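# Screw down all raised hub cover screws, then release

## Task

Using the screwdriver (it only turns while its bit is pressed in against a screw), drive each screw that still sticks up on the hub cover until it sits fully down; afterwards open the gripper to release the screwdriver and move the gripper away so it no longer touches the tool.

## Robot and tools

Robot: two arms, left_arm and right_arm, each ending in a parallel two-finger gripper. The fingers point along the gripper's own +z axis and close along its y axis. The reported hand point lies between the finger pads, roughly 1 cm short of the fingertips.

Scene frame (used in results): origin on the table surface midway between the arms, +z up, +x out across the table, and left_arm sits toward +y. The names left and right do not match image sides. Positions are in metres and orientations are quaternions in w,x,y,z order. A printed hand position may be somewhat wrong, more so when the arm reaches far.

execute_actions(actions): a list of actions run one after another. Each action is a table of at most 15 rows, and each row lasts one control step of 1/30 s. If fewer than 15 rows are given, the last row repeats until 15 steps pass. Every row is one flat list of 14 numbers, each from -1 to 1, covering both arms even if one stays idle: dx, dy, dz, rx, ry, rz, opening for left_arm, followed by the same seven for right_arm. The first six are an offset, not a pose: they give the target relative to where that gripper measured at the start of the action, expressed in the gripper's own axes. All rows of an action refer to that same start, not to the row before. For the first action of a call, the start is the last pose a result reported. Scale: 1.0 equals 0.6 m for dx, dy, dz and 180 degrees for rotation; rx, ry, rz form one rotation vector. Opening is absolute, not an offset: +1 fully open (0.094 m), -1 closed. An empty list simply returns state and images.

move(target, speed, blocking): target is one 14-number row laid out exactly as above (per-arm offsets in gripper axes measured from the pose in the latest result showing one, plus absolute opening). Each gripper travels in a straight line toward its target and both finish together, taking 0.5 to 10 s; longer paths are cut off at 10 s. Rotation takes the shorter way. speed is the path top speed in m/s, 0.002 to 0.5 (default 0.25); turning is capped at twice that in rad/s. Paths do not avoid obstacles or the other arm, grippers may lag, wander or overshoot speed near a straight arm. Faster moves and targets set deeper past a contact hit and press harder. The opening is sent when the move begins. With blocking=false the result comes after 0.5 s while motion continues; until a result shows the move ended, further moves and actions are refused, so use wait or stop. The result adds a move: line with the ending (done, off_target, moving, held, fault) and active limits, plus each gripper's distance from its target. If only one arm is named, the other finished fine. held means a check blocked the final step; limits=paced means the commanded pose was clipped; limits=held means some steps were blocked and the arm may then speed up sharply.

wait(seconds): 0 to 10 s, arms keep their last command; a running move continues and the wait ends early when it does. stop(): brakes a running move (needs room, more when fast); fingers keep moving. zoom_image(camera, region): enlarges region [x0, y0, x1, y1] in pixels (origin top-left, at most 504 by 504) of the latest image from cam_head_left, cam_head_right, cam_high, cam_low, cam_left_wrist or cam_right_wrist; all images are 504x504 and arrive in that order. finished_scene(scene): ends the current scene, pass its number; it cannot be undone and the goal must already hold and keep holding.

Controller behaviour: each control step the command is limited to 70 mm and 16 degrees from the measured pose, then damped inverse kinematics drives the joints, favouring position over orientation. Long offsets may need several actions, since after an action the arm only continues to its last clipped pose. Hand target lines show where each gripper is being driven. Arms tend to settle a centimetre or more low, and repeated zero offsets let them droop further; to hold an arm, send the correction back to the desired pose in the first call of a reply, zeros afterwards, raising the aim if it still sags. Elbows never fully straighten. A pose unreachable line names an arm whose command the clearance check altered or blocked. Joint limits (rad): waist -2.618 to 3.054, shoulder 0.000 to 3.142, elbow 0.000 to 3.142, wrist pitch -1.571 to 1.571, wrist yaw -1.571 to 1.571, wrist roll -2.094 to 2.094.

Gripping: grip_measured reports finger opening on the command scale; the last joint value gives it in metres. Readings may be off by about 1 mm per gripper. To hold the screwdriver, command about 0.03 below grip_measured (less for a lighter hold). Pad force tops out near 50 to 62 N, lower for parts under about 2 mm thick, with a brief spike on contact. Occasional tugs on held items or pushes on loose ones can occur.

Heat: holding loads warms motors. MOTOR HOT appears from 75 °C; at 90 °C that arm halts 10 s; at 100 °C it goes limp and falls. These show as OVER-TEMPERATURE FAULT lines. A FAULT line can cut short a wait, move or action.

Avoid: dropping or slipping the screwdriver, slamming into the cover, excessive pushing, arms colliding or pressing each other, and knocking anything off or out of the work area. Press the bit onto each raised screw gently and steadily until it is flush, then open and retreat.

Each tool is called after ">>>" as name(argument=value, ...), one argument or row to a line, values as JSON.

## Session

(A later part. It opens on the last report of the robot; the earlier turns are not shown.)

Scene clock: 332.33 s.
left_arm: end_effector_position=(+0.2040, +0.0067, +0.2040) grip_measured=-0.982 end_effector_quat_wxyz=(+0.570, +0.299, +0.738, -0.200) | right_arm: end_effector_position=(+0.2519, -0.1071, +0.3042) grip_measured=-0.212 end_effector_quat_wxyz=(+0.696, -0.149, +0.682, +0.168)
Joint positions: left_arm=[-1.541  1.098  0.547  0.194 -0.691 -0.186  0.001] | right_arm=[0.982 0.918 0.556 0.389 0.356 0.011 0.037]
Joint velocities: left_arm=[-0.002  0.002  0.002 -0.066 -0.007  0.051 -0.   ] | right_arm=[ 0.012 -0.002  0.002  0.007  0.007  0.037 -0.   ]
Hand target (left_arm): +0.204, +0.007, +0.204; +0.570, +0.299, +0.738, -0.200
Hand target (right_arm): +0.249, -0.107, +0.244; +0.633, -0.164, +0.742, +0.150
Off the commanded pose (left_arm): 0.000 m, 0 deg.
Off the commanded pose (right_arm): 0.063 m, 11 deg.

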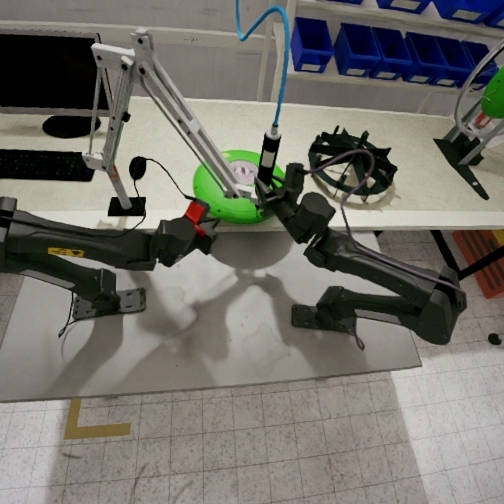

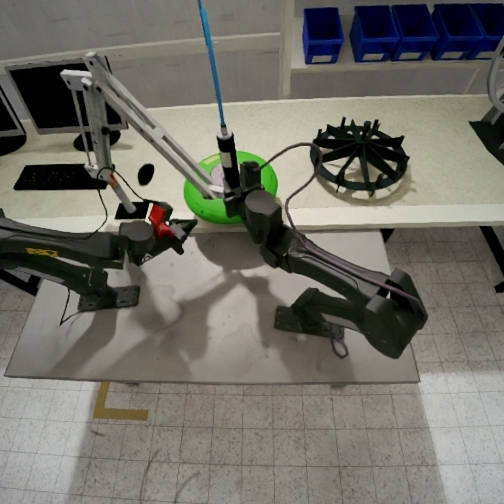

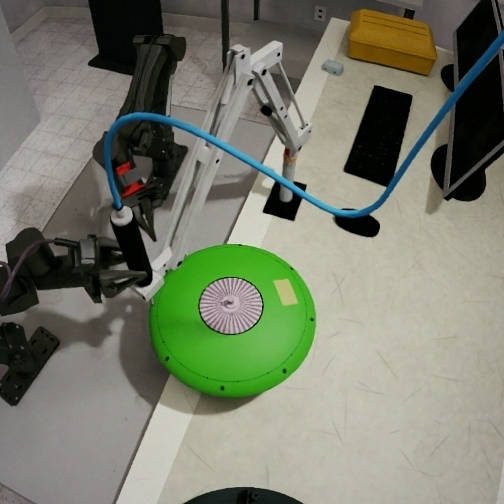

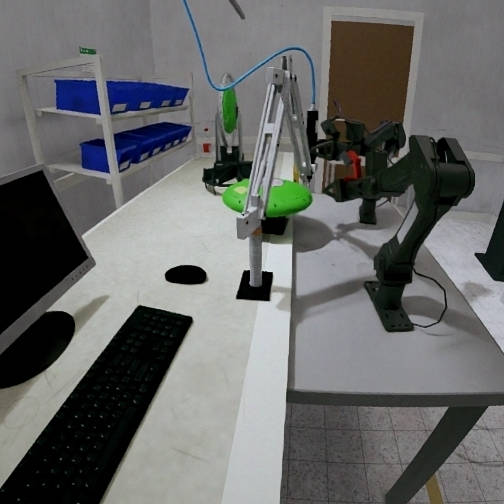

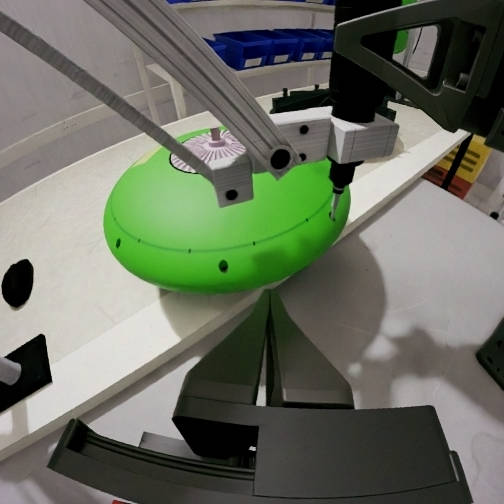

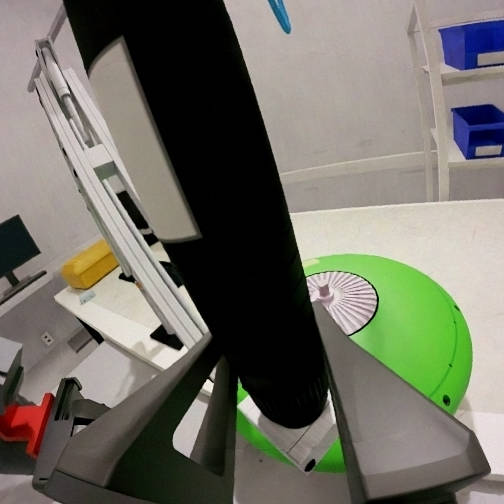

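>>> move(
  target=[0,0,-0.03,0,0,0,-1,-0.07,0,0,0,0,0,-0.25],
  speed=0.07,
)

>>> move(
  target=[0,-0.08,0.02,-0.12,0,0,-1,-0.17,0.03,0.27,-0.1,0,0,-0.25],
  speed=0.12,
)

>>> execute_actions(
  actions=[
    [[0,0,0,0,0,0,-1,0,0,0,0,0,0,1]],
  ],
)

Scene clock: 339.53 s.
left_arm: end_effector_position=(+0.1922, +0.0132, +0.2065) grip_measured=-0.982 end_effector_quat_wxyz=(+0.567, +0.306, +0.738, -0.199) | right_arm: end_effector_position=(+0.2531, -0.1056, +0.3388) grip_measured=-0.212 end_effector_quat_wxyz=(+0.697, -0.152, +0.681, +0.165)
Joint positions: left_arm=[-1.589  1.049  0.547  0.122 -0.726 -0.203  0.001] | right_arm=[0.982 0.918 0.693 0.253 0.354 0.003 0.037]
Joint velocities: left_arm=[ 0.007 -0.007  0.002 -0.066  0.022 -0.007 -0.   ] | right_arm=[ 0.012 -0.012 -0.017 -0.007  0.007 -0.022  0.001]
Hand target (left_arm): +0.191, +0.018, +0.209; +0.570, +0.299, +0.739, -0.201
Hand target (right_arm): +0.252, -0.108, +0.346; +0.697, -0.149, +0.682, +0.168
Off the commanded pose (left_arm): 0.006 m, 1 deg.
Off the commanded pose (right_arm): 0.008 m, 0 deg.
move: done

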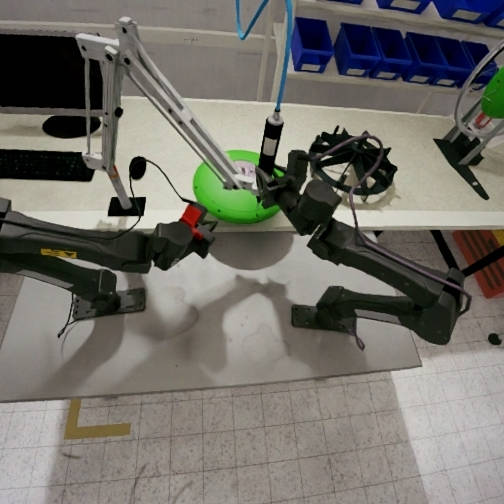

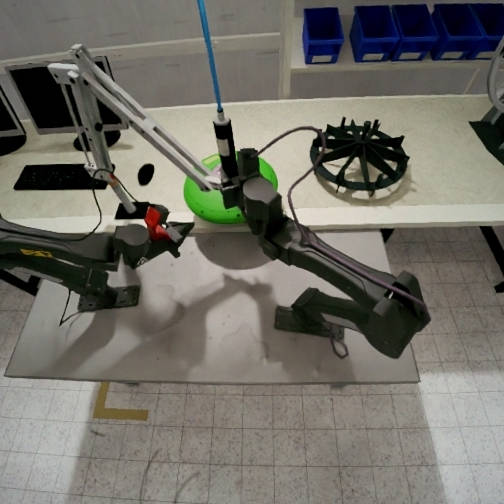

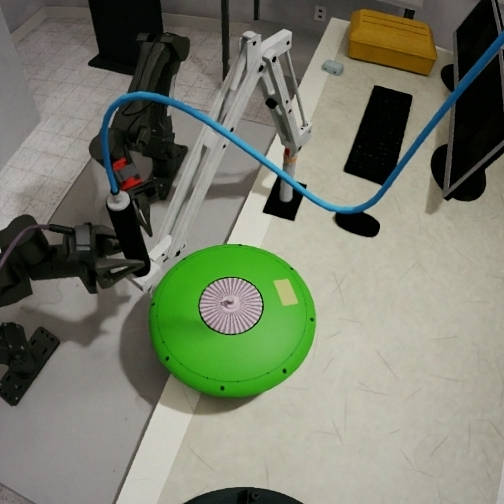

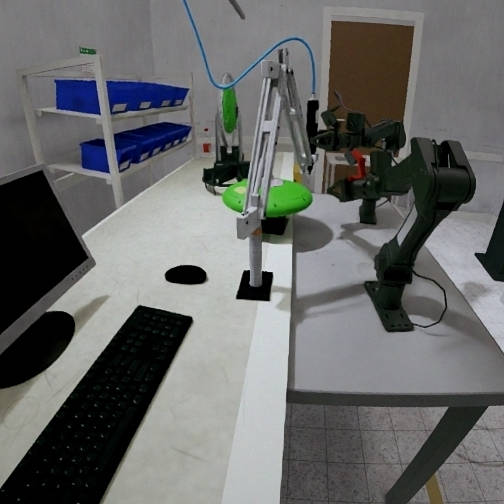

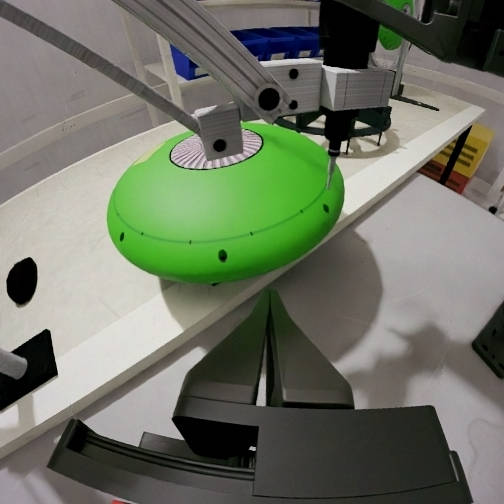

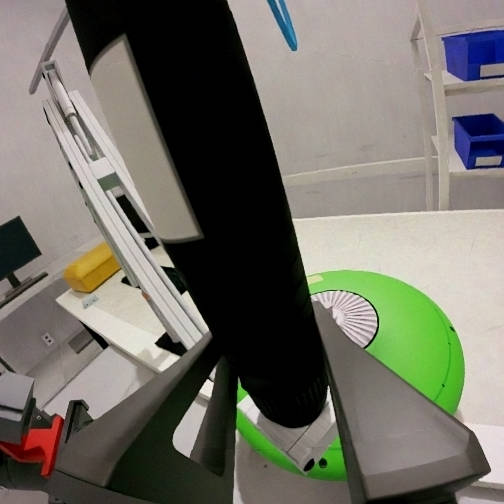

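Scene clock: 341.87 s.
left_arm: end_effector_position=(+0.1705, -0.0262, +0.1875) grip_measured=-0.982 end_effector_quat_wxyz=(+0.605, +0.208, +0.767, -0.052) | right_arm: end_effector_position=(+0.3881, -0.0200, +0.4388) grip_measured=-0.212 end_effector_quat_wxyz=(+0.665, -0.258, +0.648, +0.269)
Joint positions: left_arm=[-1.804  1.557  0.939 -0.291 -1.233 -0.702  0.001] | right_arm=[ 0.706  1.576  1.532  0.072 -0.232  0.011  0.037]
Joint velocities: left_arm=[ 0.007 -0.007  0.012 -0.095  0.007 -0.154  0.   ] | right_arm=[-0.002  0.012  0.002  0.037 -0.066  0.007 -0.   ]
Hand target (left_arm): +0.169, -0.029, +0.199; +0.614, +0.195, +0.763, -0.058
Hand target (right_arm): +0.390, -0.021, +0.445; +0.666, -0.259, +0.646, +0.270
Off the commanded pose (left_arm): 0.014 m, 2 deg.
Off the commanded pose (right_arm): 0.007 m, 0 deg.
move: off_target (left_arm)

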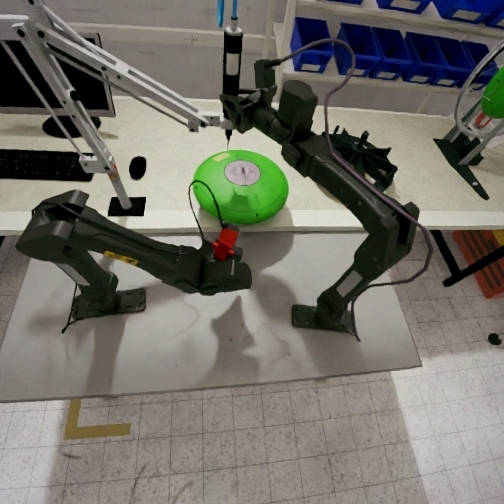

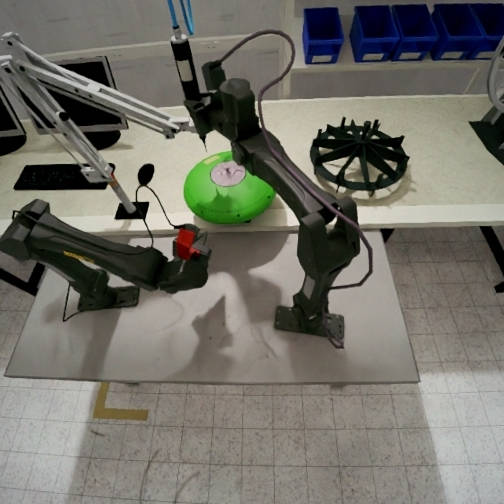

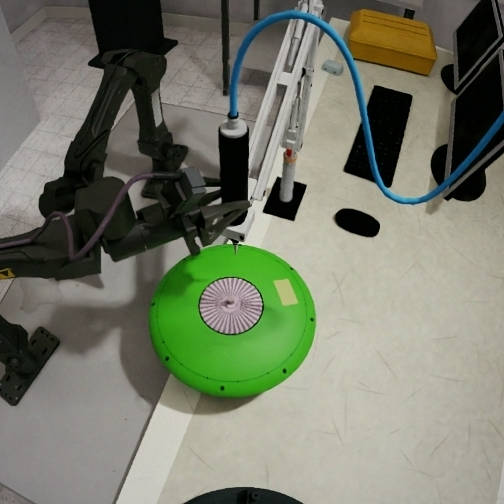

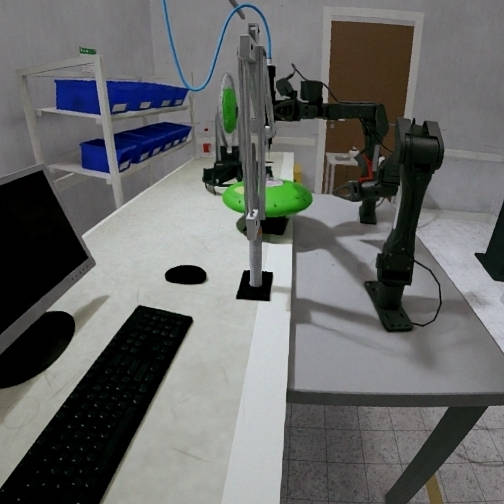

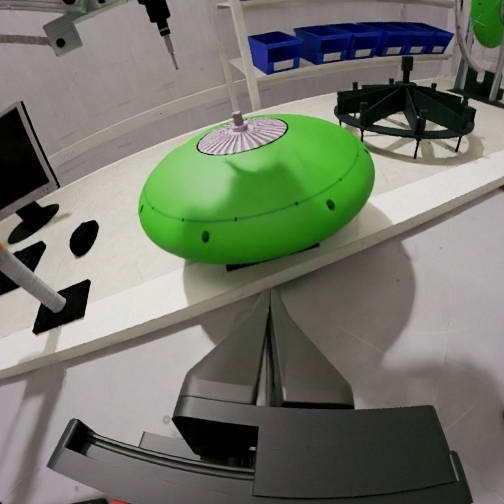

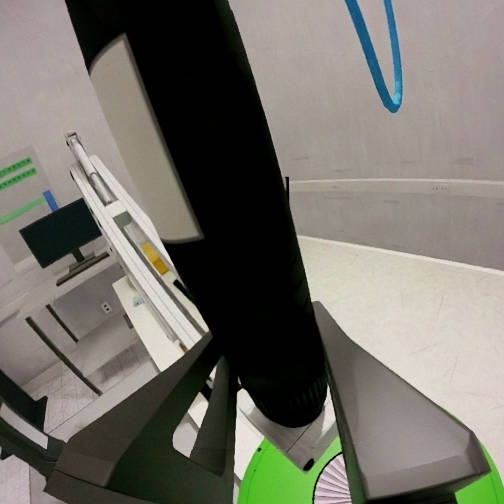

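Scene clock: 342.37 s.
left_arm: end_effector_position=(+0.1704, -0.0263, +0.1873) grip_measured=-0.982 end_effector_quat_wxyz=(+0.605, +0.208, +0.767, -0.053) | right_arm: end_effector_position=(+0.3881, -0.0200, +0.4388) grip_measured=+1.000 end_effector_quat_wxyz=(+0.665, -0.258, +0.648, +0.269)
Joint positions: left_arm=[-1.804  1.557  0.939 -0.291 -1.231 -0.703  0.001] | right_arm=[ 0.706  1.576  1.532  0.072 -0.232  0.011  0.094]
Joint velocities: left_arm=[ 0.002 -0.007 -0.012  0.022 -0.007 -0.007 -0.   ] | right_arm=[-0.017 -0.002 -0.032  0.007 -0.022  0.022  0.   ]
Hand target (left_arm): +0.171, -0.026, +0.187; +0.605, +0.208, +0.767, -0.052
Hand target (right_arm): +0.388, -0.020, +0.439; +0.665, -0.258, +0.648, +0.269
Off the commanded pose (left_arm): 0.000 m, 0 deg.
Off the commanded pose (right_arm): 0.000 m, 0 deg.

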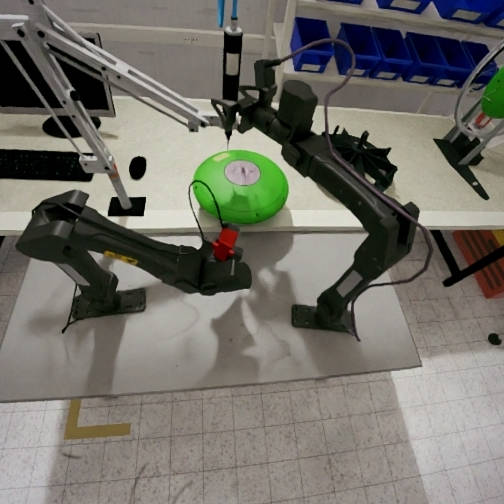

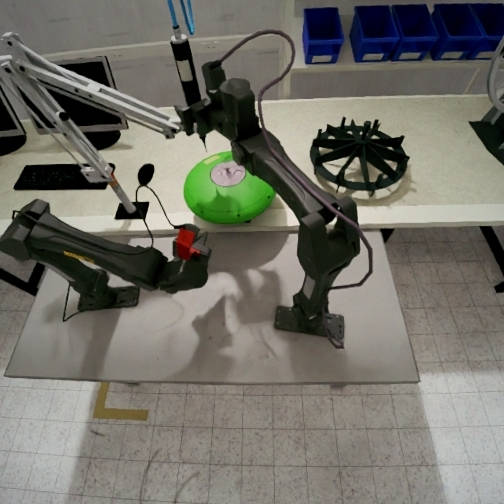

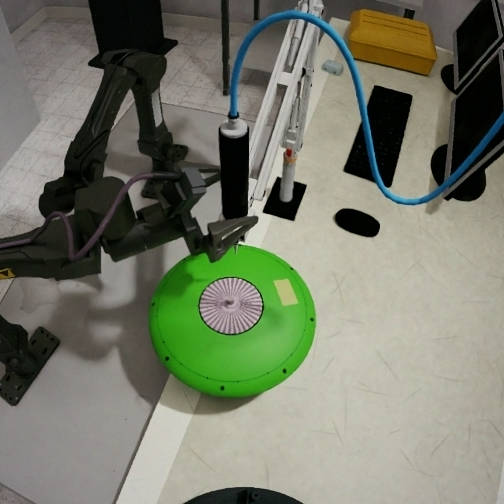

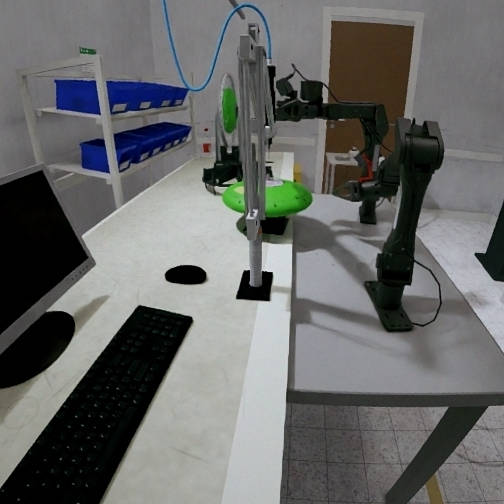

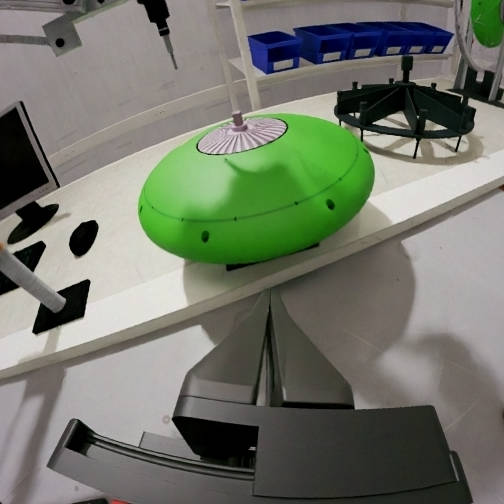

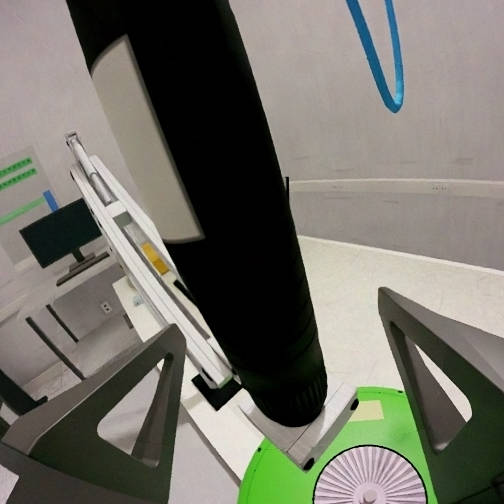

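>>> move(
  target=[-0.015,-0.06,0.05,0,0,0,-1,-0.01,0,-0.33,0,0,0,1],
  speed=0.2,
)

>>> zoom_image(
  camera="cam_left_wrist",
  region=[130,170,330,310],
)

Scene clock: 346.23 s.
left_arm: end_effector_position=(+0.1823, -0.0639, +0.1707) grip_measured=-0.982 end_effector_quat_wxyz=(+0.602, +0.221, +0.766, -0.041) | right_arm: end_effector_position=(+0.2484, -0.1567, +0.4512) grip_measured=+1.000 end_effector_quat_wxyz=(+0.675, -0.259, +0.637, +0.266)
Joint positions: left_arm=[-1.752  1.706  1.018 -0.14  -1.191 -0.578  0.001] | right_arm=[ 0.403  0.914  1.122 -0.145 -0.533  0.022  0.094]
Joint velocities: left_arm=[-0.012 -0.007 -0.002 -0.037 -0.007 -0.007  0.   ] | right_arm=[ 0.007  0.002 -0.012  0.007 -0.095  0.007  0.   ]
Hand target (left_arm): +0.185, -0.071, +0.182; +0.605, +0.208, +0.766, -0.052
Hand target (right_arm): +0.247, -0.158, +0.440; +0.665, -0.257, +0.648, +0.269
Off the commanded pose (left_arm): 0.014 m, 2 deg.
Off the commanded pose (right_arm): 0.012 m, 2 deg.
move: off_target (left_arm, right_arm)

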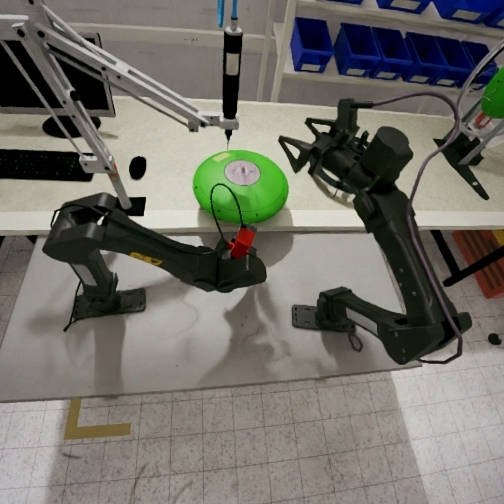

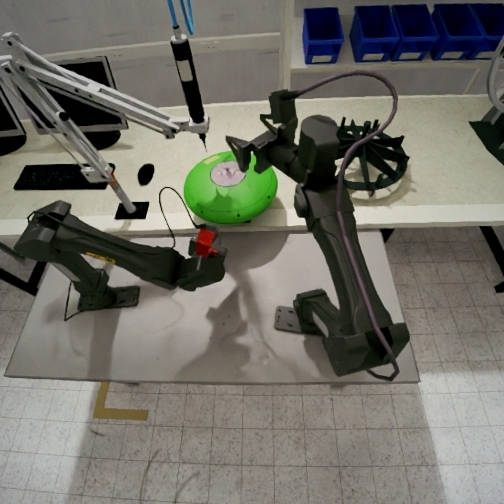

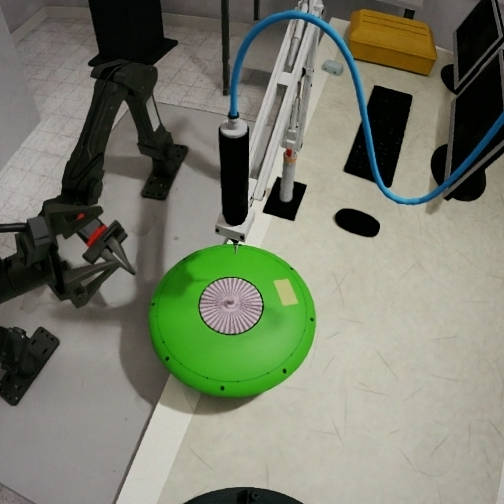

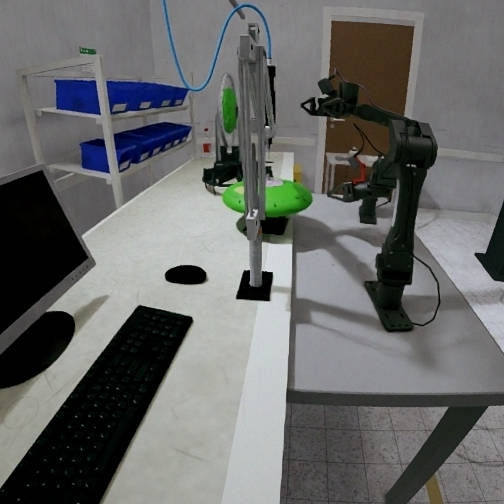

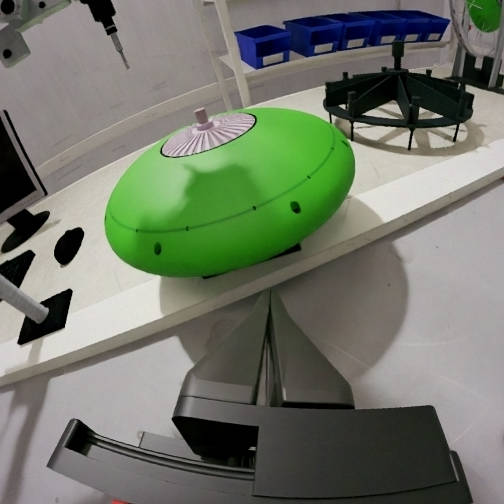

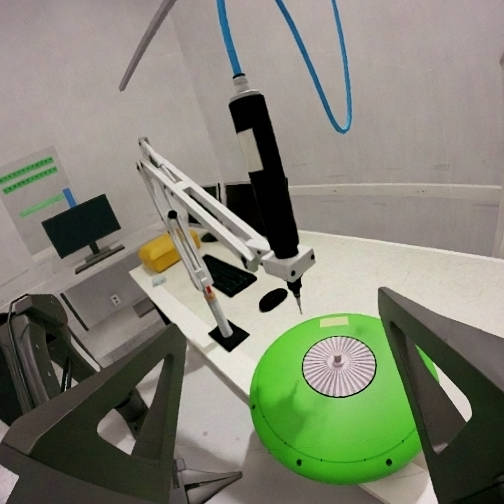

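Region (130, 170, 330, 310) of cam_left_wrist's 504x504 image, scaled by 2.520, with more detail than that image has; it fills the top 353 rows of this view, and the rest is white.

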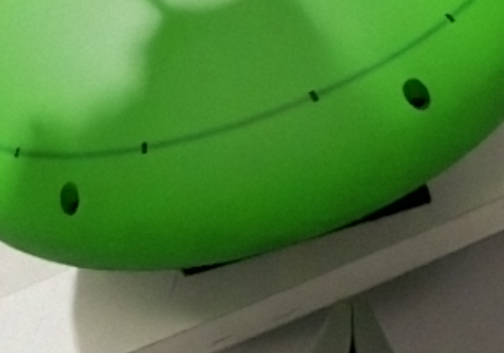

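>>> zoom_image(
  camera="cam_left_wrist",
  region=[280,192,310,222],
)

>>> zoom_image(
  camera="cam_left_wrist",
  region=[143,234,173,264],
)

Region (280, 192, 310, 222) of cam_left_wrist's 504x504 image, scaled by 16.800, with more detail than that image has.

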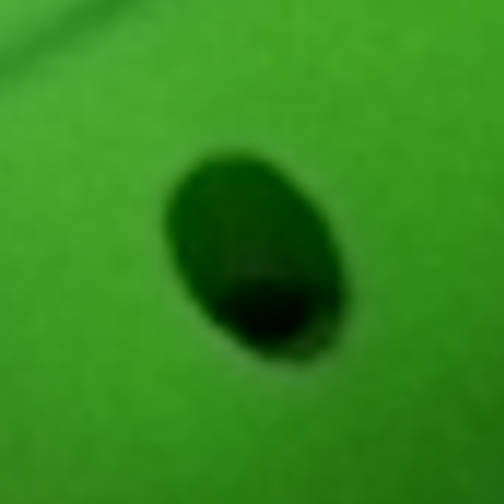

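Region (143, 234, 173, 264) of cam_left_wrist's 504x504 image, scaled by 16.800, with more detail than that image has.

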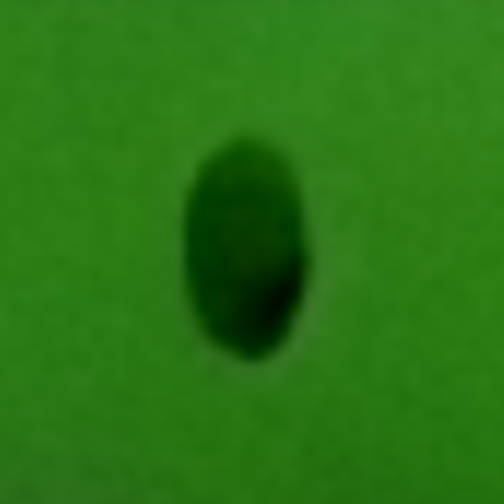

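Comparable depth; looks seated.

>>> finished_scene(
  scene=1,
)

The scene is finished: the task was done.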